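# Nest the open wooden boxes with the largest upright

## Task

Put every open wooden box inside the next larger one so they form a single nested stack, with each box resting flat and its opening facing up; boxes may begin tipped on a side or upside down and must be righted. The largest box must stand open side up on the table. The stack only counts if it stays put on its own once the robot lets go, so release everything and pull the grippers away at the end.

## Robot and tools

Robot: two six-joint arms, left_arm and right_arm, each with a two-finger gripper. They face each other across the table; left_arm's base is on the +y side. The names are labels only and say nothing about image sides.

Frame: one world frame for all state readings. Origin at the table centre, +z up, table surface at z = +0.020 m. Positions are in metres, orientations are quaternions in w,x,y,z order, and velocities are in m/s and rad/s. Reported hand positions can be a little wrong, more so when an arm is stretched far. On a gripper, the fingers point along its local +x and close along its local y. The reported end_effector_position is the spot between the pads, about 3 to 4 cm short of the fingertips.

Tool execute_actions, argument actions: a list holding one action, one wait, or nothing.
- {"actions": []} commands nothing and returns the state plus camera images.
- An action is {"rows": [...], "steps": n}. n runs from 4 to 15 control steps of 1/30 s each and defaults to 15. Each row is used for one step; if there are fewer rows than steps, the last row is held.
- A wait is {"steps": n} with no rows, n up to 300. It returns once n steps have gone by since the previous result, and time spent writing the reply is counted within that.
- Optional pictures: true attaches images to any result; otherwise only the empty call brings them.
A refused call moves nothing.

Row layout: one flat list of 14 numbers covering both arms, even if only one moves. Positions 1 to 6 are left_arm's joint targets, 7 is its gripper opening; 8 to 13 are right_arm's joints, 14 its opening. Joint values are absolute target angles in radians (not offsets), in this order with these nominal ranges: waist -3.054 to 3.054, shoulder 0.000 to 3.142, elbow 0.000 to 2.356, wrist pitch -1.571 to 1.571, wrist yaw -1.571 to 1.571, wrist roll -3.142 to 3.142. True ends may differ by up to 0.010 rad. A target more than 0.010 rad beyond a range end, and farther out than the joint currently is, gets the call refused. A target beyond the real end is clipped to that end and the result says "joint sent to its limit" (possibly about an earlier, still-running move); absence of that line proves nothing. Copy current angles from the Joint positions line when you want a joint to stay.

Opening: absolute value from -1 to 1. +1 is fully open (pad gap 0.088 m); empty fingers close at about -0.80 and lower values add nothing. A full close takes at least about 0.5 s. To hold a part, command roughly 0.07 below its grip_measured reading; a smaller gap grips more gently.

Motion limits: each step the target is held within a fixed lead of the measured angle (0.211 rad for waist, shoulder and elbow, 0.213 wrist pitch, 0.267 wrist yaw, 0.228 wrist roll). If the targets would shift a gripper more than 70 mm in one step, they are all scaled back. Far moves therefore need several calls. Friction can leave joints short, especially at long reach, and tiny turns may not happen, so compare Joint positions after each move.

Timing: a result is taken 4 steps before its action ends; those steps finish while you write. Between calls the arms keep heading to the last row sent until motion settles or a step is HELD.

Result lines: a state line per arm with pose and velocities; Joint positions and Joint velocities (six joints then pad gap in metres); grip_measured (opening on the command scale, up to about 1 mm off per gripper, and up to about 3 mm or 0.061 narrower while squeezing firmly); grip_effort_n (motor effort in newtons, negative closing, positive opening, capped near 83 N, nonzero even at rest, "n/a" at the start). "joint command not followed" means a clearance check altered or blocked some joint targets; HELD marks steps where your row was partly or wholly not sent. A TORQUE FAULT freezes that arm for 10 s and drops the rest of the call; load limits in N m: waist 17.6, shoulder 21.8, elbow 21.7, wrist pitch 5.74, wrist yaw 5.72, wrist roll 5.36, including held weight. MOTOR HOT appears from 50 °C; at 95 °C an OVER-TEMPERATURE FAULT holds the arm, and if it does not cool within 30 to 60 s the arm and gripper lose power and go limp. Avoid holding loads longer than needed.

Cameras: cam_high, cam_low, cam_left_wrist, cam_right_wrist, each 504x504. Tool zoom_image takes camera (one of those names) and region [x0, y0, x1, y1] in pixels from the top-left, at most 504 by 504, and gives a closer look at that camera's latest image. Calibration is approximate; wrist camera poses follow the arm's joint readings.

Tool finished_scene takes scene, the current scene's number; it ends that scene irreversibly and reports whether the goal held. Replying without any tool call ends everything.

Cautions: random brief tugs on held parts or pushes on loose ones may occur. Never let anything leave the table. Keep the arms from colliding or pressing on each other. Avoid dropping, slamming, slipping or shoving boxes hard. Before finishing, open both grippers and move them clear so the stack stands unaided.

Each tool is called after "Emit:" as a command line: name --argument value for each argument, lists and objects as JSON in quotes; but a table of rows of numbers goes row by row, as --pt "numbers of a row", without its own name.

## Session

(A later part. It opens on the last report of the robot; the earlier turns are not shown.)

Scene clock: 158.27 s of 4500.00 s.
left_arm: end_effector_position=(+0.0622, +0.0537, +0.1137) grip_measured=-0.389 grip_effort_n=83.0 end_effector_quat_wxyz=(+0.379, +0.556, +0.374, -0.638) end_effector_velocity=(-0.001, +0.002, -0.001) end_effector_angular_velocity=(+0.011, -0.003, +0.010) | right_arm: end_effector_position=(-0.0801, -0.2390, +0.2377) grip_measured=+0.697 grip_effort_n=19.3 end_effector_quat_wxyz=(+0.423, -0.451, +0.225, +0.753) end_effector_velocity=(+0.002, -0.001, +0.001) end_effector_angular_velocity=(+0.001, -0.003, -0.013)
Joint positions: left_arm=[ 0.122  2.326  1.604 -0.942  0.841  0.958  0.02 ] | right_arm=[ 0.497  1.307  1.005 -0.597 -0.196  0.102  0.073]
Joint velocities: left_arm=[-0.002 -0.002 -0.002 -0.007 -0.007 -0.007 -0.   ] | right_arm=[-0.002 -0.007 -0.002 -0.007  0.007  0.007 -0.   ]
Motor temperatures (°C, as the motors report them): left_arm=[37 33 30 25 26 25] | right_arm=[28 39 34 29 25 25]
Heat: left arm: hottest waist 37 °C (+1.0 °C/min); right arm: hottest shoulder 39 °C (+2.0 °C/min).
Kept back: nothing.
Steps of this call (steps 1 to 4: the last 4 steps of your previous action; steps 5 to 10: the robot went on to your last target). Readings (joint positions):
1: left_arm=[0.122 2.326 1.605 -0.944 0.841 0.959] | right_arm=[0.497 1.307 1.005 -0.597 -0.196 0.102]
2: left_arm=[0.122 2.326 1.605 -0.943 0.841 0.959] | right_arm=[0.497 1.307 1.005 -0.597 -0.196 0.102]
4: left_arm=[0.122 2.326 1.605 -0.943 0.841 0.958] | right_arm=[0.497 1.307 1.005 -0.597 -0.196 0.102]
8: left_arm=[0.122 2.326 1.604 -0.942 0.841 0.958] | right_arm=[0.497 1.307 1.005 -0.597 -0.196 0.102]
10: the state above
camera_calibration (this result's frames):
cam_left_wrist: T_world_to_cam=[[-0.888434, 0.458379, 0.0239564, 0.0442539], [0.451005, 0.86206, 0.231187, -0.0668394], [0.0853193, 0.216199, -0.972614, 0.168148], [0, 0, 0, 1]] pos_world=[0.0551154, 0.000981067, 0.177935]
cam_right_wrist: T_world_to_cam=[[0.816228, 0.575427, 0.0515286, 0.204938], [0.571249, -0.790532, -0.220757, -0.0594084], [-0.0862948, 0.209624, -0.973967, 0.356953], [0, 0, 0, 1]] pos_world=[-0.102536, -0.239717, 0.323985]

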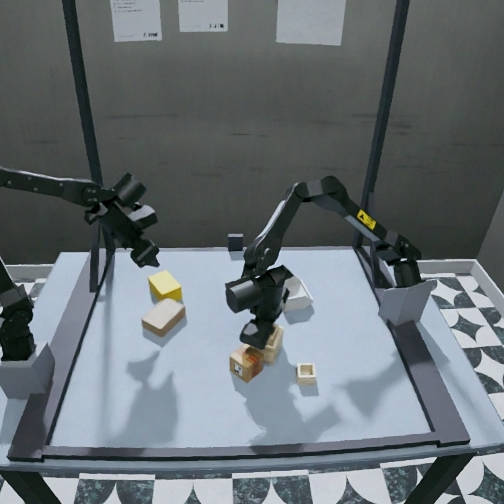

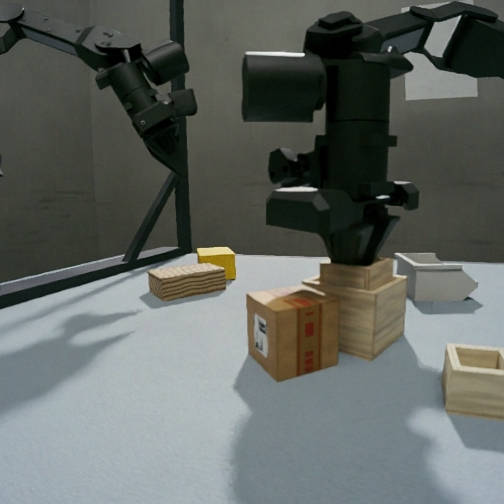

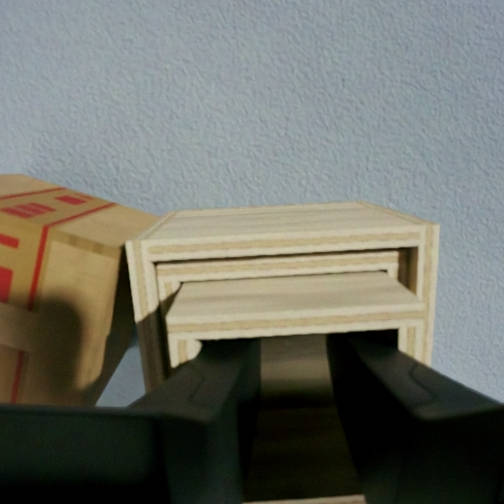

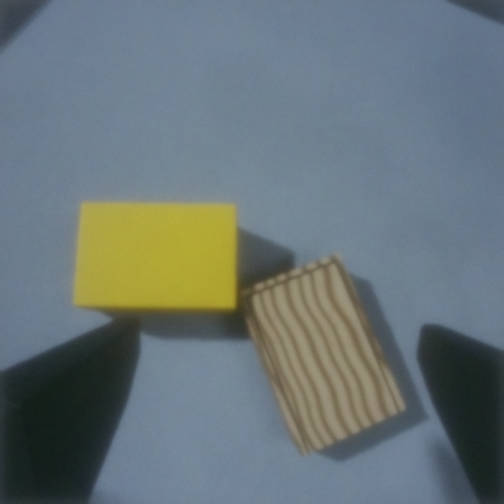

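Inserted halfway. Continue another ~1.5cm then release.

Emit:
execute_actions --actions '[{"rows":[[0.106,2.355,1.585,-0.905,0.841,0.935,-0.2,0.5,1.3,1.0,-0.6,-0.2,0.1,0.7]],"steps":15}]'

Emit:
execute_actions --actions '[{"rows":[[0.106,2.355,1.585,-0.905,0.841,0.935,-0.8,0.5,1.3,1.0,-0.6,-0.2,0.1,0.7]],"steps":15}]'

Emit:
execute_actions --actions '[{"rows":[[0.17,2.28,1.66,-1.02,0.84,1.0,-0.8,0.5,1.3,1.0,-0.6,-0.2,0.1,0.7]],"steps":15}]'

Emit:
execute_actions --actions '[{"rows":[[0.3,2.0,1.3,-0.9,0.75,0.3,-0.8,0.5,1.3,1.0,-0.6,-0.2,0.1,0.7]],"steps":15}]'

Emit:
execute_actions --actions '[{"steps":15}]' --pictures true

Scene clock: 158.83 s of 4500.00 s.
left_arm: end_effector_position=(+0.0632, +0.0553, +0.1011) grip_measured=-0.389 grip_effort_n=83.0 end_effector_quat_wxyz=(+0.376, +0.556, +0.380, -0.636) end_effector_velocity=(-0.001, +0.001, -0.003) end_effector_angular_velocity=(+0.000, +0.008, +0.007) | right_arm: end_effector_position=(-0.0801, -0.2390, +0.2377) grip_measured=+0.697 grip_effort_n=19.3 end_effector_quat_wxyz=(+0.423, -0.451, +0.225, +0.753) end_effector_velocity=(+0.003, -0.000, -0.002) end_effector_angular_velocity=(+0.000, -0.021, +0.010)
Joint positions: left_arm=[ 0.105  2.344  1.591 -0.908  0.841  0.939  0.02 ] | right_arm=[ 0.497  1.307  1.005 -0.597 -0.196  0.102  0.073]
Joint velocities: left_arm=[-0.002  0.002 -0.007  0.007  0.007 -0.007  0.   ] | right_arm=[-0.002  0.002 -0.002 -0.007  0.007 -0.022 -0.   ]
Motor temperatures (°C, as the motors report them): left_arm=[37 33 30 25 26 25] | right_arm=[28 39 34 29 25 25]
Heat: left arm: hottest waist 37 °C (+1.0 °C/min); right arm: hottest shoulder 39 °C (+2.0 °C/min).
Steps of this call (steps 1 to 6: the robot went on to your last target; steps 7 to 17: the first 11 steps of this action). Readings (joint positions):
7: left_arm=[0.122 2.327 1.603 -0.938 0.841 0.955] | right_arm=[0.497 1.307 1.005 -0.597 -0.196 0.102]
8: left_arm=[0.121 2.328 1.601 -0.929 0.841 0.951] | right_arm=[0.497 1.307 1.005 -0.597 -0.196 0.102]
10: left_arm=[0.115 2.334 1.598 -0.919 0.841 0.946] | right_arm=[0.497 1.307 1.005 -0.597 -0.196 0.102]
14: left_arm=[0.106 2.343 1.592 -0.910 0.841 0.941] | right_arm=[0.497 1.307 1.005 -0.597 -0.196 0.102]
17: the state above

Scene clock: 159.33 s of 4500.00 s.
left_arm: end_effector_position=(+0.0634, +0.0553, +0.1010) grip_measured=-0.763 grip_effort_n=-18.4 end_effector_quat_wxyz=(+0.377, +0.556, +0.380, -0.636) end_effector_velocity=(-0.001, +0.002, -0.001) end_effector_angular_velocity=(+0.011, -0.003, +0.010) | right_arm: end_effector_position=(-0.0801, -0.2390, +0.2377) grip_measured=+0.697 grip_effort_n=19.3 end_effector_quat_wxyz=(+0.423, -0.451, +0.225, +0.753) end_effector_velocity=(+0.001, -0.005, -0.002) end_effector_angular_velocity=(-0.028, +0.000, +0.009)
Joint positions: left_arm=[ 0.105  2.344  1.59  -0.907  0.841  0.938  0.002] | right_arm=[ 0.497  1.307  1.005 -0.597 -0.196  0.102  0.073]
Joint velocities: left_arm=[-0.002 -0.002 -0.002 -0.007 -0.007 -0.007 -0.013] | right_arm=[-0.002 -0.002 -0.002 -0.022 -0.022 -0.007 -0.   ]
Motor temperatures (°C, as the motors report them): left_arm=[37 33 30 25 26 25] | right_arm=[28 39 34 29 25 25]
Heat: left arm: hottest waist 37 °C (+1.0 °C/min); right arm: hottest shoulder 39 °C (+2.0 °C/min).
Steps of this call (steps 1 to 4: the last 4 steps of your previous action; steps 5 to 15: the first 11 steps of this action). Readings (joint positions):
5: left_arm=[0.105 2.344 1.591 -0.907 0.841 0.939] | right_arm=[0.497 1.307 1.005 -0.597 -0.196 0.102]
6: left_arm=[0.105 2.344 1.591 -0.907 0.841 0.939] | right_arm=[0.497 1.307 1.005 -0.597 -0.196 0.102]
8: left_arm=[0.105 2.344 1.591 -0.907 0.841 0.938] | right_arm=[0.497 1.307 1.005 -0.597 -0.196 0.102]
12: left_arm=[0.105 2.344 1.590 -0.907 0.841 0.938] | right_arm=[0.497 1.307 1.005 -0.597 -0.196 0.102]
15: the state above

Scene clock: 159.83 s of 4500.00 s.
left_arm: end_effector_position=(+0.0630, +0.0463, +0.1466) grip_measured=-0.788 grip_effort_n=-64.4 end_effector_quat_wxyz=(+0.391, +0.557, +0.353, -0.642) end_effector_velocity=(-0.015, -0.002, +0.006) end_effector_angular_velocity=(+0.024, +0.002, -0.023) | right_arm: end_effector_position=(-0.0801, -0.2390, +0.2377) grip_measured=+0.697 grip_effort_n=19.3 end_effector_quat_wxyz=(+0.423, -0.451, +0.225, +0.753) end_effector_velocity=(-0.000, -0.003, -0.001) end_effector_angular_velocity=(-0.009, -0.002, +0.010)
Joint positions: left_arm=[ 0.169  2.289  1.654 -1.011  0.841  0.993  0.   ] | right_arm=[ 0.497  1.307  1.005 -0.597 -0.196  0.102  0.073]
Joint velocities: left_arm=[-0.017 -0.022  0.027 -0.066 -0.007  0.022  0.   ] | right_arm=[ 0.002 -0.002 -0.002 -0.007 -0.007 -0.007 -0.   ]
Motor temperatures (°C, as the motors report them): left_arm=[38 33 30 25 26 25] | right_arm=[28 39 34 29 25 25]
Heat: left arm: hottest waist 38 °C (+2.0 °C/min); right arm: hottest shoulder 39 °C (+2.0 °C/min).
Steps of this call (steps 1 to 4: the last 4 steps of your previous action; steps 5 to 15: the first 11 steps of this action). Readings (joint positions):
5: left_arm=[0.106 2.343 1.595 -0.918 0.841 0.943] | right_arm=[0.497 1.307 1.005 -0.597 -0.196 0.102]
6: left_arm=[0.111 2.342 1.605 -0.945 0.841 0.955] | right_arm=[0.497 1.307 1.005 -0.597 -0.196 0.102]
8: left_arm=[0.130 2.332 1.619 -0.977 0.841 0.972] | right_arm=[0.497 1.307 1.005 -0.597 -0.196 0.102]
12: left_arm=[0.165 2.300 1.646 -1.003 0.841 0.989] | right_arm=[0.497 1.307 1.005 -0.597 -0.196 0.102]
15: the state above

Scene clock: 160.33 s of 4500.00 s.
left_arm: end_effector_position=(+0.0660, +0.1047, +0.1924) grip_measured=-0.788 grip_effort_n=-66.3 end_effector_quat_wxyz=(+0.584, +0.435, +0.468, -0.501) end_effector_velocity=(-0.017, +0.074, -0.066) end_effector_angular_velocity=(+0.115, +0.342, +1.550) | right_arm: end_effector_position=(-0.0801, -0.2390, +0.2377) grip_measured=+0.697 grip_effort_n=19.8 end_effector_quat_wxyz=(+0.423, -0.451, +0.225, +0.753) end_effector_velocity=(+0.002, -0.008, -0.006) end_effector_angular_velocity=(-0.042, -0.016, +0.021)
Joint positions: left_arm=[ 0.3    2.022  1.337 -0.909  0.759  0.482  0.   ] | right_arm=[ 0.497  1.307  1.005 -0.597 -0.196  0.102  0.073]
Joint velocities: left_arm=[-0.056 -0.042 -0.281  0.007 -0.066 -1.458 -0.   ] | right_arm=[ 0.002  0.002 -0.002 -0.037 -0.022 -0.022 -0.   ]
Motor temperatures (°C, as the motors report them): left_arm=[38 33 30 25 26 25] | right_arm=[28 39 34 29 25 25]
Heat: left arm: hottest waist 38 °C (+2.0 °C/min); right arm: hottest shoulder 39 °C (+2.0 °C/min).
Steps of this call (steps 1 to 4: the last 4 steps of your previous action; steps 5 to 15: the first 11 steps of this action). Readings (joint positions):
5: left_arm=[0.171 2.274 1.634 -0.995 0.837 0.970] | right_arm=[0.497 1.307 1.005 -0.597 -0.196 0.102]
6: left_arm=[0.182 2.241 1.588 -0.969 0.814 0.919] | right_arm=[0.497 1.307 1.005 -0.597 -0.196 0.102]
8: left_arm=[0.227 2.160 1.493 -0.950 0.787 0.821] | right_arm=[0.497 1.307 1.005 -0.597 -0.196 0.102]
12: left_arm=[0.299 2.041 1.373 -0.918 0.765 0.627] | right_arm=[0.497 1.307 1.005 -0.597 -0.196 0.102]
15: the state above

Scene clock: 160.83 s of 4500.00 s.
left_arm: end_effector_position=(+0.0643, +0.1116, +0.1872) grip_measured=-0.788 grip_effort_n=-66.3 end_effector_quat_wxyz=(+0.618, +0.383, +0.516, -0.453) end_effector_velocity=(-0.001, +0.005, -0.005) end_effector_angular_velocity=(+0.019, +0.013, +0.046) | right_arm: end_effector_position=(-0.0801, -0.2390, +0.2377) grip_measured=+0.697 grip_effort_n=19.3 end_effector_quat_wxyz=(+0.423, -0.451, +0.225, +0.753) end_effector_velocity=(-0.001, -0.001, -0.001) end_effector_angular_velocity=(-0.001, +0.003, +0.013)
Joint positions: left_arm=[ 0.297  2.013  1.306 -0.902  0.754  0.306  0.   ] | right_arm=[ 0.497  1.307  1.005 -0.597 -0.196  0.102  0.073]
Joint velocities: left_arm=[-0.007  0.002 -0.012 -0.007 -0.007 -0.037 -0.   ] | right_arm=[ 0.002 -0.002 -0.007  0.007 -0.007 -0.007  0.   ]
Motor temperatures (°C, as the motors report them): left_arm=[38 33 30 25 26 25] | right_arm=[28 39 34 29 25 25]
Heat: left arm: hottest waist 38 °C (+2.0 °C/min); right arm: hottest shoulder 39 °C (+2.0 °C/min).
Kept back: nothing.
Steps of this call (steps 1 to 4: the last 4 steps of your previous action; steps 5 to 15: the robot went on to your last target). Readings (joint positions):
1: left_arm=[0.299 2.021 1.328 -0.908 0.758 0.438] | right_arm=[0.497 1.307 1.005 -0.597 -0.196 0.102]
2: left_arm=[0.297 2.021 1.322 -0.907 0.756 0.406] | right_arm=[0.497 1.307 1.005 -0.597 -0.196 0.102]
4: left_arm=[0.297 2.021 1.313 -0.906 0.755 0.363] | right_arm=[0.497 1.307 1.005 -0.597 -0.196 0.102]
8: left_arm=[0.297 2.016 1.308 -0.903 0.754 0.323] | right_arm=[0.497 1.307 1.005 -0.597 -0.196 0.102]
15: the state above
camera_calibration (this result's frames):
cam_left_wrist: T_world_to_cam=[[-0.961873, -0.270678, -0.0391755, 0.115685], [-0.273423, 0.948343, 0.160887, -0.0845395], [-0.00639657, 0.165464, -0.986195, 0.241012], [0, 0, 0, 1]] pos_world=[0.0897011, 0.071607, 0.255819]
cam_right_wrist: T_world_to_cam=[[0.816228, 0.575427, 0.0515286, 0.204938], [0.571249, -0.790532, -0.220757, -0.0594084], [-0.0862948, 0.209624, -0.973967, 0.356953], [0, 0, 0, 1]] pos_world=[-0.102536, -0.239717, 0.323985]

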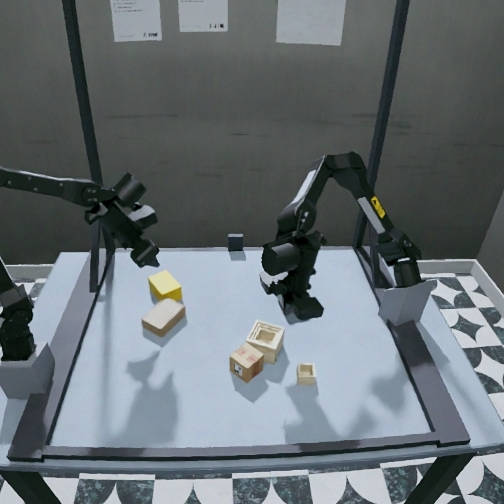

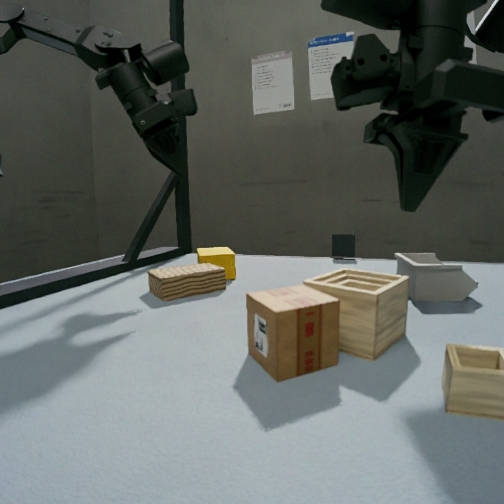

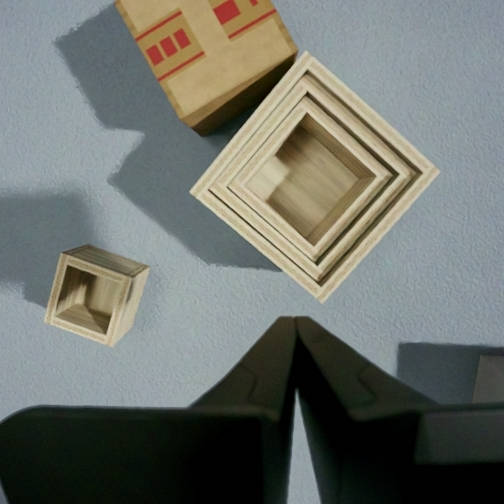

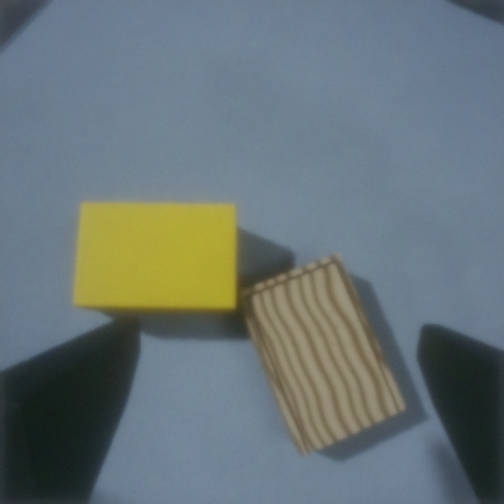

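Emit:
execute_actions --actions '[{"rows":[[0.36,2.22,1.15,-0.75,0.72,0.1,-0.8,0.5,1.3,1.0,-0.6,-0.2,0.1,0.7]],"steps":15}]'

Emit:
execute_actions --actions '[{"steps":12}]' --pictures true

Scene clock: 161.73 s of 4500.00 s.
left_arm: end_effector_position=(+0.1134, +0.1763, +0.1241) grip_measured=-0.788 grip_effort_n=-66.3 end_effector_quat_wxyz=(+0.646, +0.290, +0.625, -0.329) end_effector_velocity=(+0.018, +0.011, -0.020) end_effector_angular_velocity=(-0.006, -0.028, +0.119) | right_arm: end_effector_position=(-0.0801, -0.2390, +0.2377) grip_measured=+0.697 grip_effort_n=19.3 end_effector_quat_wxyz=(+0.423, -0.451, +0.225, +0.753) end_effector_velocity=(+0.005, -0.006, -0.004) end_effector_angular_velocity=(-0.032, -0.017, -0.002)
Joint positions: left_arm=[ 0.354  2.206  1.158 -0.767  0.723  0.119  0.   ] | right_arm=[ 0.497  1.307  1.005 -0.597 -0.196  0.102  0.073]
Joint velocities: left_arm=[ 0.002  0.046 -0.056  0.139 -0.022 -0.139 -0.   ] | right_arm=[-0.002 -0.002 -0.002 -0.037 -0.007 -0.007 -0.   ]
Motor temperatures (°C, as the motors report them): left_arm=[38 33 30 25 26 25] | right_arm=[28 39 35 29 25 25]
Heat: left arm: hottest waist 38 °C (+2.0 °C/min); right arm: hottest shoulder 39 °C (+2.0 °C/min).
Steps of this call (steps 1 to 15: the robot went on to your last target; step 16: nothing new was sent; steps 17 to 27: the first 11 steps of this action). Readings (joint positions):
17: left_arm=[0.298 2.020 1.297 -0.890 0.754 0.287] | right_arm=[0.497 1.307 1.005 -0.597 -0.196 0.102]
18: left_arm=[0.301 2.032 1.284 -0.863 0.754 0.259] | right_arm=[0.497 1.307 1.005 -0.597 -0.196 0.102]
20: left_arm=[0.316 2.075 1.253 -0.827 0.746 0.211] | right_arm=[0.497 1.307 1.005 -0.597 -0.196 0.102]
24: left_arm=[0.347 2.180 1.179 -0.783 0.725 0.140] | right_arm=[0.497 1.307 1.005 -0.597 -0.196 0.102]
27: the state above

Scene clock: 162.13 s of 4500.00 s.
left_arm: end_effector_position=(+0.1153, +0.1759, +0.1232) grip_measured=-0.788 grip_effort_n=-66.3 end_effector_quat_wxyz=(+0.650, +0.285, +0.624, -0.327) end_effector_velocity=(-0.000, +0.005, -0.002) end_effector_angular_velocity=(+0.013, +0.004, +0.020) | right_arm: end_effector_position=(-0.0801, -0.2390, +0.2377) grip_measured=+0.697 grip_effort_n=19.8 end_effector_quat_wxyz=(+0.423, -0.451, +0.225, +0.753) end_effector_velocity=(+0.003, -0.004, -0.004) end_effector_angular_velocity=(-0.027, -0.006, -0.012)
Joint positions: left_arm=[ 0.355  2.209  1.156 -0.752  0.723  0.103  0.   ] | right_arm=[ 0.497  1.307  1.005 -0.597 -0.196  0.102  0.073]
Joint velocities: left_arm=[ 0.002  0.002 -0.007 -0.007 -0.007 -0.007 -0.   ] | right_arm=[-0.002  0.002 -0.002 -0.022 -0.007  0.007 -0.   ]
Motor temperatures (°C, as the motors report them): left_arm=[38 33 30 25 26 25] | right_arm=[28 39 35 29 25 25]
Heat: left arm: hottest waist 38 °C (+2.0 °C/min); right arm: hottest shoulder 39 °C (+2.0 °C/min).
Kept back: nothing.
Steps of this call (steps 1 to 4: the last 4 steps of your previous action; steps 5 to 12: the robot went on to your last target). Readings (joint positions):
1: left_arm=[0.354 2.207 1.158 -0.762 0.723 0.116] | right_arm=[0.497 1.307 1.005 -0.597 -0.196 0.102]
2: left_arm=[0.354 2.207 1.158 -0.758 0.723 0.113] | right_arm=[0.497 1.307 1.005 -0.597 -0.196 0.102]
4: left_arm=[0.354 2.207 1.158 -0.755 0.723 0.109] | right_arm=[0.497 1.307 1.005 -0.597 -0.196 0.102]
8: left_arm=[0.354 2.209 1.156 -0.753 0.723 0.105] | right_arm=[0.497 1.307 1.005 -0.597 -0.196 0.102]
12: the state above
camera_calibration (this result's frames):
cam_left_wrist: T_world_to_cam=[[-0.799157, -0.601081, 0.0070104, 0.213297], [-0.576558, 0.769749, 0.273985, -0.0688687], [-0.170083, 0.214915, -0.961708, 0.174759], [0, 0, 0, 1]] pos_world=[0.160474, 0.143662, 0.185441]
cam_right_wrist: T_world_to_cam=[[0.816228, 0.575427, 0.0515286, 0.204938], [0.571249, -0.790532, -0.220757, -0.0594084], [-0.0862948, 0.209624, -0.973967, 0.356953], [0, 0, 0, 1]] pos_world=[-0.102536, -0.239717, 0.323985]

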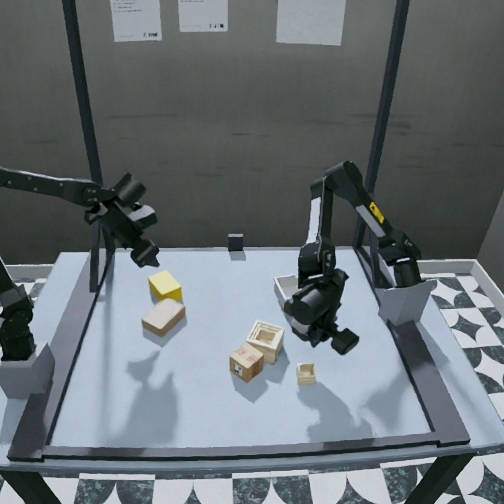

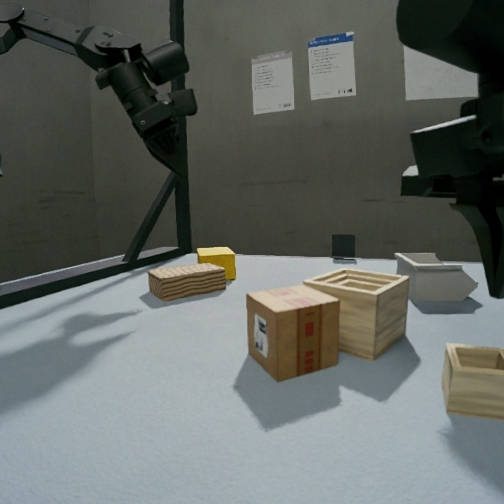

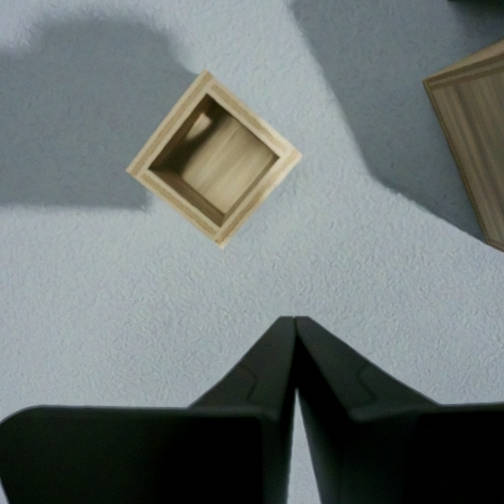

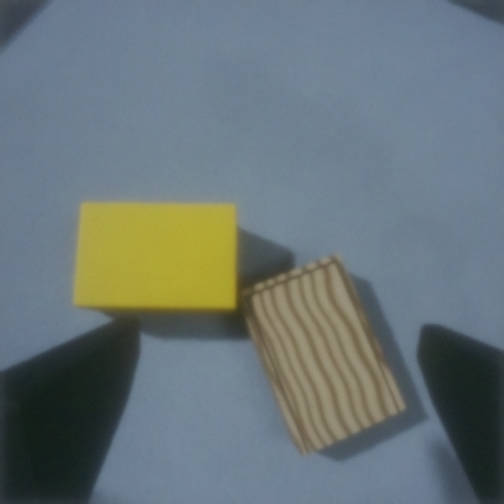

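Emit:
execute_actions --actions '[{"rows":[[0.385,2.35,1.22,-0.70,0.723,0.78,-0.8,0.5,1.3,1.0,-0.6,-0.2,0.1,0.7]],"steps":15}]'

Emit:
execute_actions --actions '[{"steps":20}]' --pictures true

Scene clock: 162.83 s of 4500.00 s.
left_arm: end_effector_position=(+0.1453, +0.1814, +0.1059) grip_measured=-0.788 grip_effort_n=-66.3 end_effector_quat_wxyz=(+0.563, +0.428, +0.532, -0.466) end_effector_velocity=(+0.015, -0.022, +0.011) end_effector_angular_velocity=(-0.030, -0.159, -1.365) | right_arm: end_effector_position=(-0.0801, -0.2390, +0.2377) grip_measured=+0.697 grip_effort_n=19.3 end_effector_quat_wxyz=(+0.423, -0.451, +0.225, +0.753) end_effector_velocity=(-0.001, -0.003, -0.001) end_effector_angular_velocity=(-0.016, +0.008, +0.013)
Joint positions: left_arm=[ 0.381  2.336  1.207 -0.705  0.723  0.615  0.   ] | right_arm=[ 0.497  1.307  1.005 -0.597 -0.196  0.102  0.073]
Joint velocities: left_arm=[-0.002  0.002  0.071  0.022 -0.022  1.311 -0.   ] | right_arm=[-0.002 -0.002 -0.002 -0.007 -0.022 -0.007 -0.   ]
Motor temperatures (°C, as the motors report them): left_arm=[37 33 30 25 26 25] | right_arm=[28 39 35 29 25 25]
Heat: left arm: hottest waist 37 °C (+1.0 °C/min); right arm: hottest shoulder 39 °C (+2.0 °C/min).
Steps of this call (steps 1 to 10: the robot went on to your last target; steps 11 to 21: the first 11 steps of this action). Readings (joint positions):
11: left_arm=[0.356 2.220 1.159 -0.752 0.723 0.127] | right_arm=[0.497 1.307 1.005 -0.597 -0.196 0.102]
12: left_arm=[0.358 2.239 1.171 -0.741 0.723 0.179] | right_arm=[0.497 1.307 1.005 -0.597 -0.196 0.102]
14: left_arm=[0.368 2.286 1.195 -0.714 0.723 0.277] | right_arm=[0.497 1.307 1.005 -0.597 -0.196 0.102]
18: left_arm=[0.380 2.331 1.200 -0.710 0.723 0.471] | right_arm=[0.497 1.307 1.005 -0.597 -0.196 0.102]
21: the state above

Scene clock: 163.50 s of 4500.00 s.
left_arm: end_effector_position=(+0.1468, +0.1800, +0.1060) grip_measured=-0.788 grip_effort_n=-66.3 end_effector_quat_wxyz=(+0.527, +0.472, +0.491, -0.509) end_effector_velocity=(-0.001, +0.002, -0.000) end_effector_angular_velocity=(+0.011, +0.000, +0.010) | right_arm: end_effector_position=(-0.0801, -0.2390, +0.2377) grip_measured=+0.697 grip_effort_n=19.3 end_effector_quat_wxyz=(+0.423, -0.451, +0.225, +0.753) end_effector_velocity=(+0.003, -0.004, -0.004) end_effector_angular_velocity=(-0.024, -0.012, +0.001)
Joint positions: left_arm=[ 0.381  2.34   1.213 -0.702  0.723  0.776  0.   ] | right_arm=[ 0.497  1.307  1.005 -0.597 -0.196  0.102  0.073]
Joint velocities: left_arm=[-0.002 -0.002 -0.002 -0.007 -0.007 -0.007 -0.   ] | right_arm=[-0.002  0.002 -0.002 -0.022 -0.007 -0.007 -0.   ]
Motor temperatures (°C, as the motors report them): left_arm=[37 33 30 25 26 25] | right_arm=[28 39 35 29 25 25]
Heat: left arm: hottest waist 37 °C (+1.0 °C/min); right arm: hottest shoulder 39 °C (+2.0 °C/min).
Kept back: nothing.
Steps of this call (steps 1 to 4: the last 4 steps of your previous action; steps 5 to 20: the robot went on to your last target). Readings (joint positions):
1: left_arm=[0.381 2.336 1.209 -0.703 0.723 0.654] | right_arm=[0.497 1.307 1.005 -0.597 -0.196 0.102]
2: left_arm=[0.381 2.336 1.211 -0.703 0.723 0.684] | right_arm=[0.497 1.307 1.005 -0.597 -0.196 0.102]
4: left_arm=[0.381 2.336 1.213 -0.702 0.723 0.723] | right_arm=[0.497 1.307 1.005 -0.597 -0.196 0.102]
8: left_arm=[0.381 2.339 1.213 -0.702 0.723 0.759] | right_arm=[0.497 1.307 1.005 -0.597 -0.196 0.102]
20: the state above
camera_calibration (this result's frames):
cam_left_wrist: T_world_to_cam=[[-0.999534, -0.00748322, -0.0295826, 0.167538], [-0.0149401, 0.96533, 0.260606, -0.165402], [0.0266067, 0.260926, -0.964992, 0.125831], [0, 0, 0, 1]] pos_world=[0.161641, 0.128088, 0.169487]
cam_right_wrist: T_world_to_cam=[[0.816228, 0.575427, 0.0515286, 0.204938], [0.571249, -0.790532, -0.220757, -0.0594084], [-0.0862948, 0.209624, -0.973967, 0.356953], [0, 0, 0, 1]] pos_world=[-0.102536, -0.239717, 0.323985]

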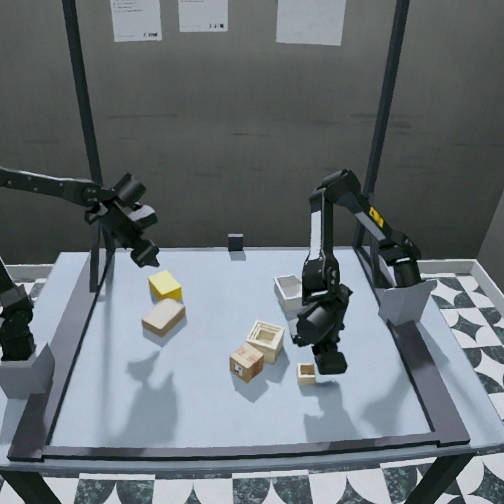

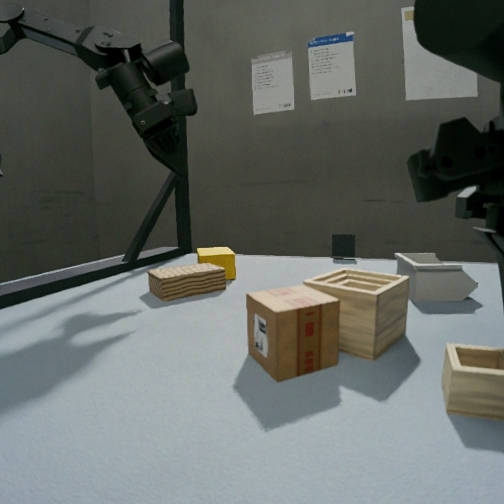

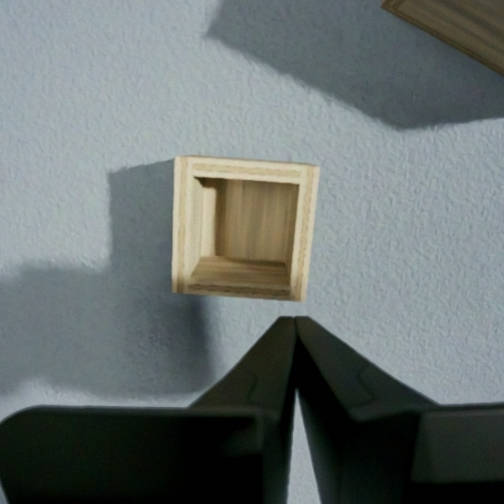

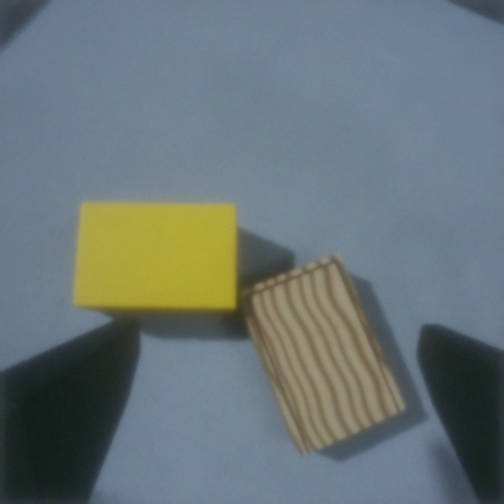

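Emit:
execute_actions --actions '[{"rows":[[0.345,2.43,1.335,-0.715,0.723,0.78,-0.8,0.5,1.3,1.0,-0.6,-0.2,0.1,0.7]],"steps":15}]'

Emit:
execute_actions --actions '[{"steps":12}]' --pictures true

Scene clock: 164.33 s of 4500.00 s.
left_arm: end_effector_position=(+0.1589, +0.1594, +0.0963) grip_measured=-0.788 grip_effort_n=-66.3 end_effector_quat_wxyz=(+0.515, +0.487, +0.482, -0.516) end_effector_velocity=(+0.005, -0.002, -0.002) end_effector_angular_velocity=(+0.013, +0.004, +0.028) | right_arm: end_effector_position=(-0.0801, -0.2390, +0.2377) grip_measured=+0.697 grip_effort_n=19.3 end_effector_quat_wxyz=(+0.423, -0.451, +0.225, +0.753) end_effector_velocity=(+0.002, +0.003, +0.001) end_effector_angular_velocity=(+0.014, -0.004, -0.002)
Joint positions: left_arm=[ 0.345  2.415  1.322 -0.712  0.723  0.777  0.   ] | right_arm=[ 0.497  1.307  1.005 -0.597 -0.196  0.102  0.073]
Joint velocities: left_arm=[-0.002  0.027  0.037 -0.022 -0.007 -0.022 -0.   ] | right_arm=[-0.007 -0.002 -0.002  0.007  0.007 -0.007 -0.   ]
Motor temperatures (°C, as the motors report them): left_arm=[37 33 30 25 26 25] | right_arm=[28 39 35 29 25 25]
Heat: left arm: hottest waist 37 °C (+1.0 °C/min); right arm: hottest shoulder 39 °C (+2.0 °C/min).
Steps of this call (steps 1 to 14: the robot went on to your last target; steps 15 to 25: the first 11 steps of this action). Readings (joint positions):
15: left_arm=[0.380 2.347 1.222 -0.708 0.723 0.777] | right_arm=[0.497 1.307 1.005 -0.597 -0.196 0.102]
16: left_arm=[0.376 2.361 1.244 -0.713 0.723 0.777] | right_arm=[0.497 1.307 1.005 -0.597 -0.196 0.102]
18: left_arm=[0.364 2.391 1.286 -0.705 0.723 0.777] | right_arm=[0.497 1.307 1.005 -0.597 -0.196 0.102]
22: left_arm=[0.347 2.410 1.315 -0.711 0.723 0.777] | right_arm=[0.497 1.307 1.005 -0.597 -0.196 0.102]
25: the state above

Scene clock: 164.73 s of 4500.00 s.
left_arm: end_effector_position=(+0.1598, +0.1584, +0.0963) grip_measured=-0.788 grip_effort_n=-66.3 end_effector_quat_wxyz=(+0.515, +0.487, +0.481, -0.516) end_effector_velocity=(+0.001, +0.003, -0.001) end_effector_angular_velocity=(+0.021, -0.011, -0.003) | right_arm: end_effector_position=(-0.0801, -0.2390, +0.2377) grip_measured=+0.697 grip_effort_n=18.8 end_effector_quat_wxyz=(+0.423, -0.451, +0.225, +0.753) end_effector_velocity=(+0.003, -0.006, -0.004) end_effector_angular_velocity=(-0.033, -0.017, +0.003)
Joint positions: left_arm=[ 0.345  2.418  1.327 -0.713  0.723  0.777  0.   ] | right_arm=[ 0.497  1.307  1.005 -0.597 -0.196  0.102  0.073]
Joint velocities: left_arm=[-0.002  0.002  0.002 -0.007 -0.022  0.007  0.   ] | right_arm=[ 0.002  0.002  0.002 -0.037 -0.007 -0.007 -0.   ]
Motor temperatures (°C, as the motors report them): left_arm=[37 33 30 25 26 25] | right_arm=[28 39 35 29 25 25]
Heat: left arm: hottest waist 37 °C (+1.0 °C/min); right arm: hottest shoulder 39 °C (+2.0 °C/min).
Kept back: nothing.
Steps of this call (steps 1 to 4: the last 4 steps of your previous action; steps 5 to 12: the robot went on to your last target). Readings (joint positions):
1: left_arm=[0.345 2.416 1.323 -0.713 0.723 0.777] | right_arm=[0.497 1.307 1.005 -0.597 -0.196 0.102]
2: left_arm=[0.345 2.416 1.324 -0.713 0.723 0.777] | right_arm=[0.497 1.307 1.005 -0.597 -0.196 0.102]
4: left_arm=[0.345 2.418 1.326 -0.713 0.723 0.777] | right_arm=[0.497 1.307 1.005 -0.597 -0.196 0.102]
8: left_arm=[0.345 2.418 1.327 -0.713 0.723 0.777] | right_arm=[0.497 1.307 1.005 -0.597 -0.196 0.102]
12: the state above
camera_calibration (this result's frames):
cam_left_wrist: T_world_to_cam=[[-0.998744, 0.0354211, -0.0354346, 0.173709], [0.02458, 0.962682, 0.269516, -0.148623], [0.0436588, 0.268307, -0.962344, 0.117605], [0, 0, 0, 1]] pos_world=[0.172009, 0.10537, 0.159388]
cam_right_wrist: T_world_to_cam=[[0.816228, 0.575427, 0.0515286, 0.204938], [0.571249, -0.790532, -0.220757, -0.0594084], [-0.0862948, 0.209624, -0.973967, 0.356953], [0, 0, 0, 1]] pos_world=[-0.102536, -0.239717, 0.323985]

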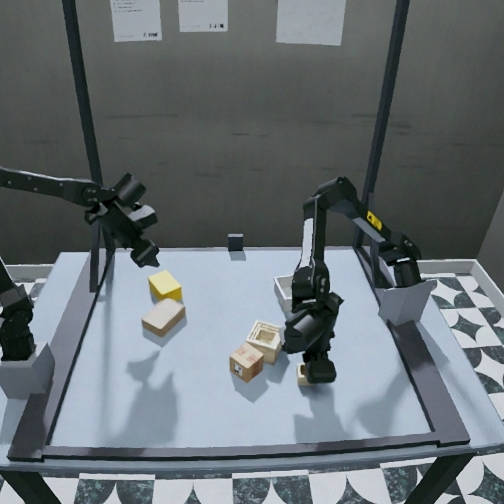

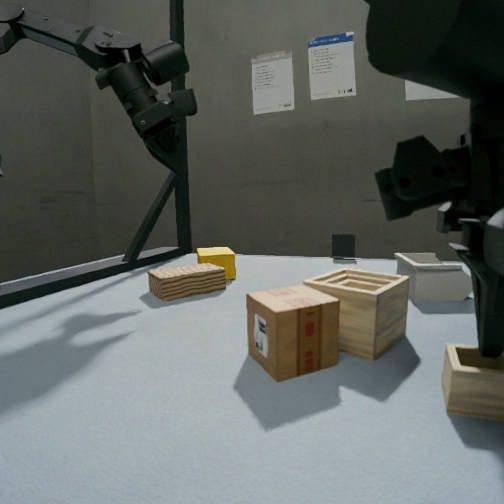

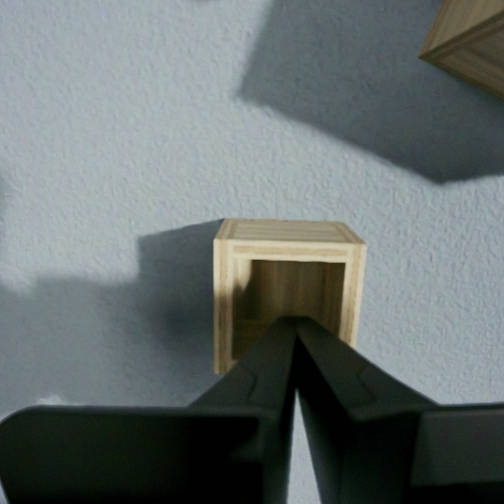

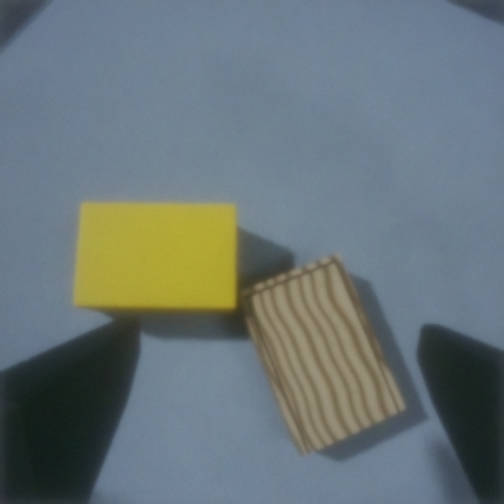

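Emit:
execute_actions --actions '[{"rows":[[0.325,2.45,1.30,-0.655,0.723,0.75,-0.8,0.5,1.3,1.0,-0.6,-0.2,0.1,0.7]],"steps":15}]'

Emit:
execute_actions --actions '[{"steps":10}]' --pictures true

Scene clock: 165.37 s of 4500.00 s.
left_arm: end_effector_position=(+0.1605, +0.1611, +0.0822) grip_measured=-0.788 grip_effort_n=-66.3 end_effector_quat_wxyz=(+0.513, +0.488, +0.483, -0.514) end_effector_velocity=(+0.000, -0.005, +0.001) end_effector_angular_velocity=(-0.018, -0.008, +0.003) | right_arm: end_effector_position=(-0.0801, -0.2390, +0.2377) grip_measured=+0.697 grip_effort_n=19.8 end_effector_quat_wxyz=(+0.423, -0.451, +0.225, +0.753) end_effector_velocity=(-0.000, +0.001, +0.001) end_effector_angular_velocity=(+0.008, +0.002, -0.006)
Joint positions: left_arm=[ 0.324  2.439  1.306 -0.661  0.723  0.755  0.   ] | right_arm=[ 0.497  1.307  1.005 -0.597 -0.196  0.102  0.073]
Joint velocities: left_arm=[-0.002 -0.007 -0.002  0.022  0.007 -0.022 -0.   ] | right_arm=[ 0.002 -0.002 -0.002  0.007  0.007  0.007 -0.   ]
Motor temperatures (°C, as the motors report them): left_arm=[37 33 30 25 26 25] | right_arm=[28 39 35 29 25 25]
Heat: left arm: hottest waist 37 °C (+1.0 °C/min); right arm: hottest shoulder 39 °C (+2.0 °C/min).
Steps of this call (steps 1 to 8: the robot went on to your last target; steps 9 to 19: the first 11 steps of this action). Readings (joint positions):
9: left_arm=[0.345 2.420 1.327 -0.710 0.723 0.776] | right_arm=[0.497 1.307 1.005 -0.597 -0.196 0.102]
10: left_arm=[0.342 2.422 1.324 -0.696 0.723 0.772] | right_arm=[0.497 1.307 1.005 -0.597 -0.196 0.102]
12: left_arm=[0.336 2.429 1.319 -0.678 0.723 0.765] | right_arm=[0.497 1.307 1.005 -0.597 -0.196 0.102]
16: left_arm=[0.326 2.439 1.308 -0.665 0.723 0.757] | right_arm=[0.497 1.307 1.005 -0.597 -0.196 0.102]
19: the state above

Scene clock: 165.70 s of 4500.00 s.
left_arm: end_effector_position=(+0.1608, +0.1610, +0.0821) grip_measured=-0.788 grip_effort_n=-66.3 end_effector_quat_wxyz=(+0.514, +0.488, +0.483, -0.514) end_effector_velocity=(-0.000, +0.001, -0.001) end_effector_angular_velocity=(+0.005, -0.006, +0.004) | right_arm: end_effector_position=(-0.0801, -0.2390, +0.2377) grip_measured=+0.697 grip_effort_n=19.3 end_effector_quat_wxyz=(+0.423, -0.451, +0.225, +0.753) end_effector_velocity=(-0.001, +0.000, +0.001) end_effector_angular_velocity=(+0.004, +0.005, +0.009)
Joint positions: left_arm=[ 0.324  2.439  1.305 -0.657  0.723  0.754  0.   ] | right_arm=[ 0.497  1.307  1.005 -0.597 -0.196  0.102  0.073]
Joint velocities: left_arm=[-0.002 -0.002 -0.007  0.007 -0.007 -0.007 -0.   ] | right_arm=[-0.002 -0.002 -0.002  0.007 -0.007 -0.007 -0.   ]
Motor temperatures (°C, as the motors report them): left_arm=[37 33 30 25 26 25] | right_arm=[28 39 35 29 25 25]
Heat: left arm: hottest waist 37 °C (+1.0 °C/min); right arm: hottest shoulder 39 °C (+2.0 °C/min).
Kept back: nothing.
Steps of this call (steps 1 to 4: the last 4 steps of your previous action; steps 5 to 10: the robot went on to your last target). Readings (joint positions):
1: left_arm=[0.324 2.439 1.306 -0.660 0.723 0.755] | right_arm=[0.497 1.307 1.005 -0.597 -0.196 0.102]
2: left_arm=[0.324 2.439 1.306 -0.659 0.723 0.754] | right_arm=[0.497 1.307 1.005 -0.597 -0.196 0.102]
4: left_arm=[0.324 2.439 1.306 -0.658 0.723 0.754] | right_arm=[0.497 1.307 1.005 -0.597 -0.196 0.102]
8: left_arm=[0.324 2.439 1.305 -0.657 0.723 0.754] | right_arm=[0.497 1.307 1.005 -0.597 -0.196 0.102]
10: the state above
camera_calibration (this result's frames):
cam_left_wrist: T_world_to_cam=[[-0.998747, 0.0350549, -0.0357036, 0.174117], [0.0238825, 0.961011, 0.275477, -0.147437], [0.0439684, 0.274279, -0.960644, 0.102054], [0, 0, 0, 1]] pos_world=[0.172933, 0.107594, 0.14487]
cam_right_wrist: T_world_to_cam=[[0.816228, 0.575427, 0.0515286, 0.204938], [0.571249, -0.790532, -0.220757, -0.0594084], [-0.0862948, 0.209624, -0.973967, 0.356953], [0, 0, 0, 1]] pos_world=[-0.102536, -0.239717, 0.323985]

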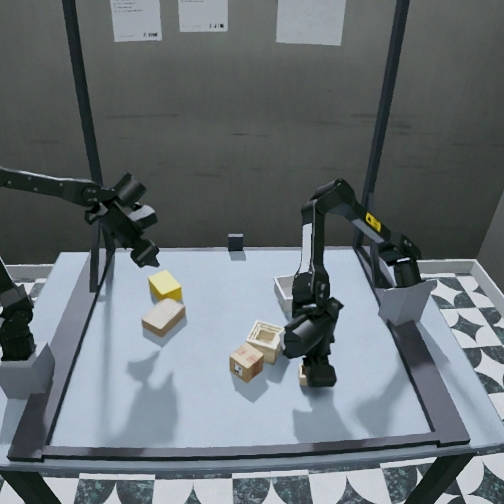

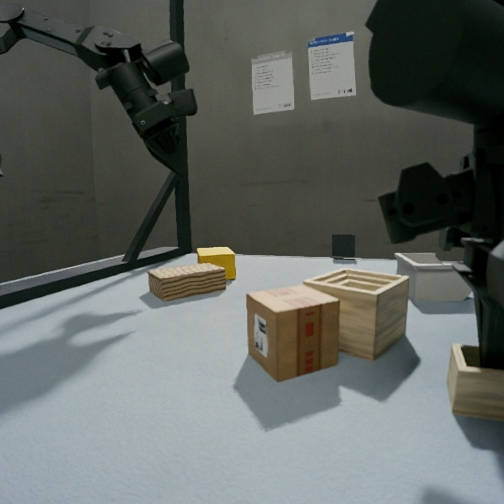

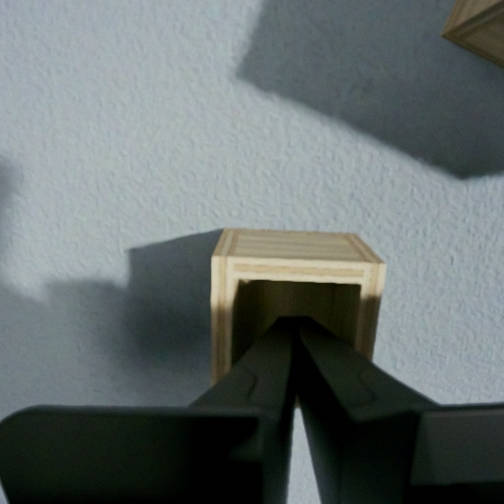

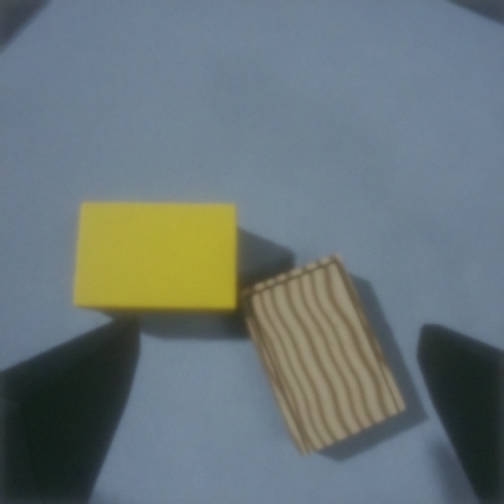

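Emit:
execute_actions --actions '[{"rows":[[0.30,2.47,1.305,-0.625,0.723,0.72,-0.8,0.5,1.3,1.0,-0.6,-0.2,0.1,0.7]],"steps":15}]'

Emit:
execute_actions --actions '[{"rows":[[0.30,2.47,1.305,-0.625,0.723,0.72,-0.2,0.5,1.3,1.0,-0.6,-0.2,0.1,0.7]],"steps":15}]' --pictures true

Scene clock: 166.20 s of 4500.00 s.
left_arm: end_effector_position=(+0.1600, +0.1592, +0.0713) grip_measured=-0.788 grip_effort_n=-66.3 end_effector_quat_wxyz=(+0.512, +0.489, +0.487, -0.511) end_effector_velocity=(-0.001, +0.005, -0.003) end_effector_angular_velocity=(+0.016, +0.005, +0.031) | right_arm: end_effector_position=(-0.0801, -0.2390, +0.2377) grip_measured=+0.697 grip_effort_n=19.8 end_effector_quat_wxyz=(+0.423, -0.451, +0.225, +0.753) end_effector_velocity=(-0.001, -0.003, -0.001) end_effector_angular_velocity=(-0.016, +0.008, +0.013)
Joint positions: left_arm=[ 0.3    2.458  1.305 -0.628  0.723  0.725  0.   ] | right_arm=[ 0.497  1.307  1.005 -0.597 -0.196  0.102  0.073]
Joint velocities: left_arm=[-0.002  0.002 -0.007 -0.007 -0.007 -0.022 -0.   ] | right_arm=[-0.002 -0.002 -0.002 -0.007 -0.022 -0.007 -0.   ]
Motor temperatures (°C, as the motors report them): left_arm=[37 33 30 25 26 25] | right_arm=[28 39 35 29 25 25]
Heat: left arm: hottest waist 37 °C (+1.0 °C/min); right arm: hottest shoulder 39 °C (+2.0 °C/min).
Steps of this call (steps 1 to 4: the robot went on to your last target; steps 5 to 15: the first 11 steps of this action). Readings (joint positions):
5: left_arm=[0.324 2.441 1.305 -0.655 0.723 0.749] | right_arm=[0.497 1.307 1.005 -0.597 -0.196 0.102]
6: left_arm=[0.321 2.444 1.305 -0.647 0.723 0.743] | right_arm=[0.497 1.307 1.005 -0.597 -0.196 0.102]
8: left_arm=[0.313 2.450 1.305 -0.638 0.723 0.734] | right_arm=[0.497 1.307 1.005 -0.597 -0.196 0.102]
12: left_arm=[0.301 2.458 1.305 -0.631 0.723 0.727] | right_arm=[0.497 1.307 1.005 -0.597 -0.196 0.102]
15: the state above

Scene clock: 166.70 s of 4500.00 s.
left_arm: end_effector_position=(+0.1602, +0.1592, +0.0709) grip_measured=-0.548 grip_effort_n=83.0 end_effector_quat_wxyz=(+0.513, +0.489, +0.487, -0.511) end_effector_velocity=(-0.001, +0.002, -0.000) end_effector_angular_velocity=(+0.010, -0.001, +0.010) | right_arm: end_effector_position=(-0.0801, -0.2390, +0.2377) grip_measured=+0.697 grip_effort_n=18.8 end_effector_quat_wxyz=(+0.423, -0.451, +0.225, +0.753) end_effector_velocity=(+0.003, -0.000, -0.001) end_effector_angular_velocity=(+0.001, -0.012, -0.001)
Joint positions: left_arm=[ 0.3    2.459  1.305 -0.627  0.723  0.723  0.012] | right_arm=[ 0.497  1.307  1.005 -0.597 -0.196  0.102  0.073]
Joint velocities: left_arm=[-0.002 -0.002 -0.002 -0.007 -0.007 -0.007 -0.   ] | right_arm=[-0.002 -0.002 -0.002 -0.007  0.007 -0.007 -0.   ]
Motor temperatures (°C, as the motors report them): left_arm=[37 33 30 25 26 25] | right_arm=[28 39 35 29 25 25]
Heat: left arm: hottest waist 37 °C (+1.0 °C/min); right arm: hottest shoulder 39 °C (+2.0 °C/min).
Steps of this call (steps 1 to 4: the last 4 steps of your previous action; steps 5 to 15: the first 11 steps of this action). Readings (joint positions):
5: left_arm=[0.300 2.458 1.305 -0.627 0.723 0.723] | right_arm=[0.497 1.307 1.005 -0.597 -0.196 0.102]
6: left_arm=[0.300 2.458 1.305 -0.627 0.723 0.723] | right_arm=[0.497 1.307 1.005 -0.597 -0.196 0.102]
8: left_arm=[0.300 2.459 1.305 -0.627 0.723 0.723] | right_arm=[0.497 1.307 1.005 -0.597 -0.196 0.102]
12: left_arm=[0.300 2.459 1.305 -0.627 0.723 0.723] | right_arm=[0.497 1.307 1.005 -0.597 -0.196 0.102]
15: the state above
camera_calibration (this result's frames):
cam_left_wrist: T_world_to_cam=[[-0.998978, 0.0301395, -0.0336772, 0.173861], [0.0193249, 0.958469, 0.284541, -0.142109], [0.0408545, 0.2836, -0.958072, 0.0906272], [0, 0, 0, 1]] pos_world=[0.172727, 0.105265, 0.133118]
cam_right_wrist: T_world_to_cam=[[0.816228, 0.575427, 0.0515286, 0.204938], [0.571249, -0.790532, -0.220757, -0.0594084], [-0.0862948, 0.209624, -0.973967, 0.356953], [0, 0, 0, 1]] pos_world=[-0.102536, -0.239717, 0.323985]

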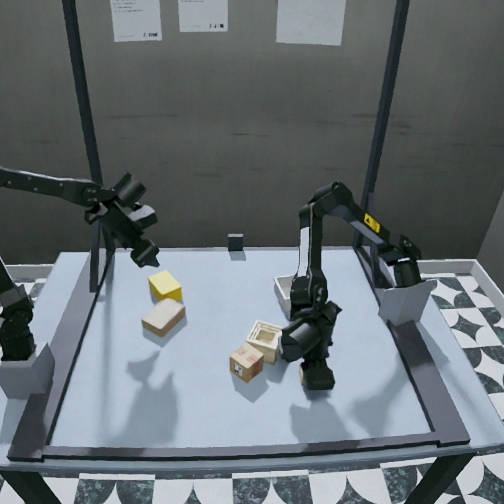

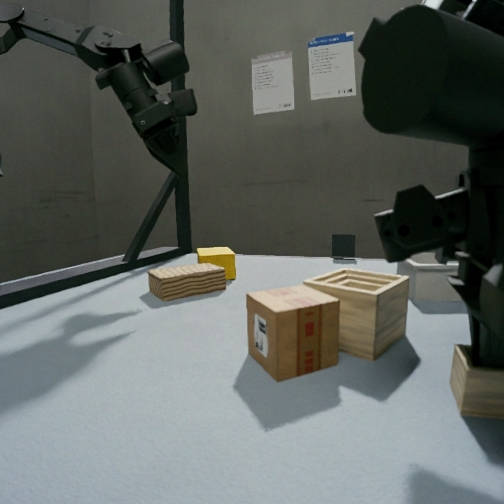

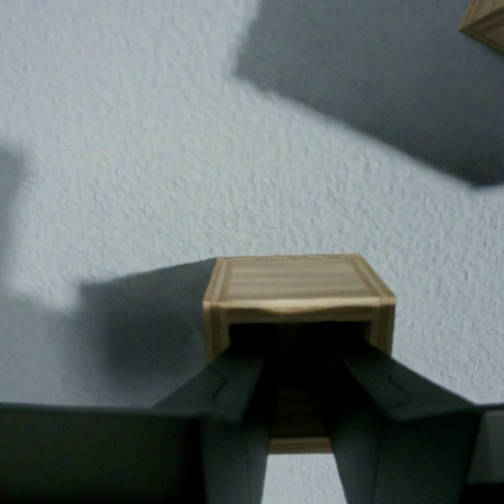

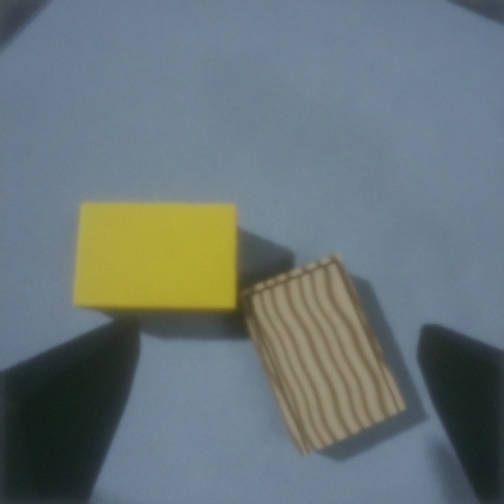

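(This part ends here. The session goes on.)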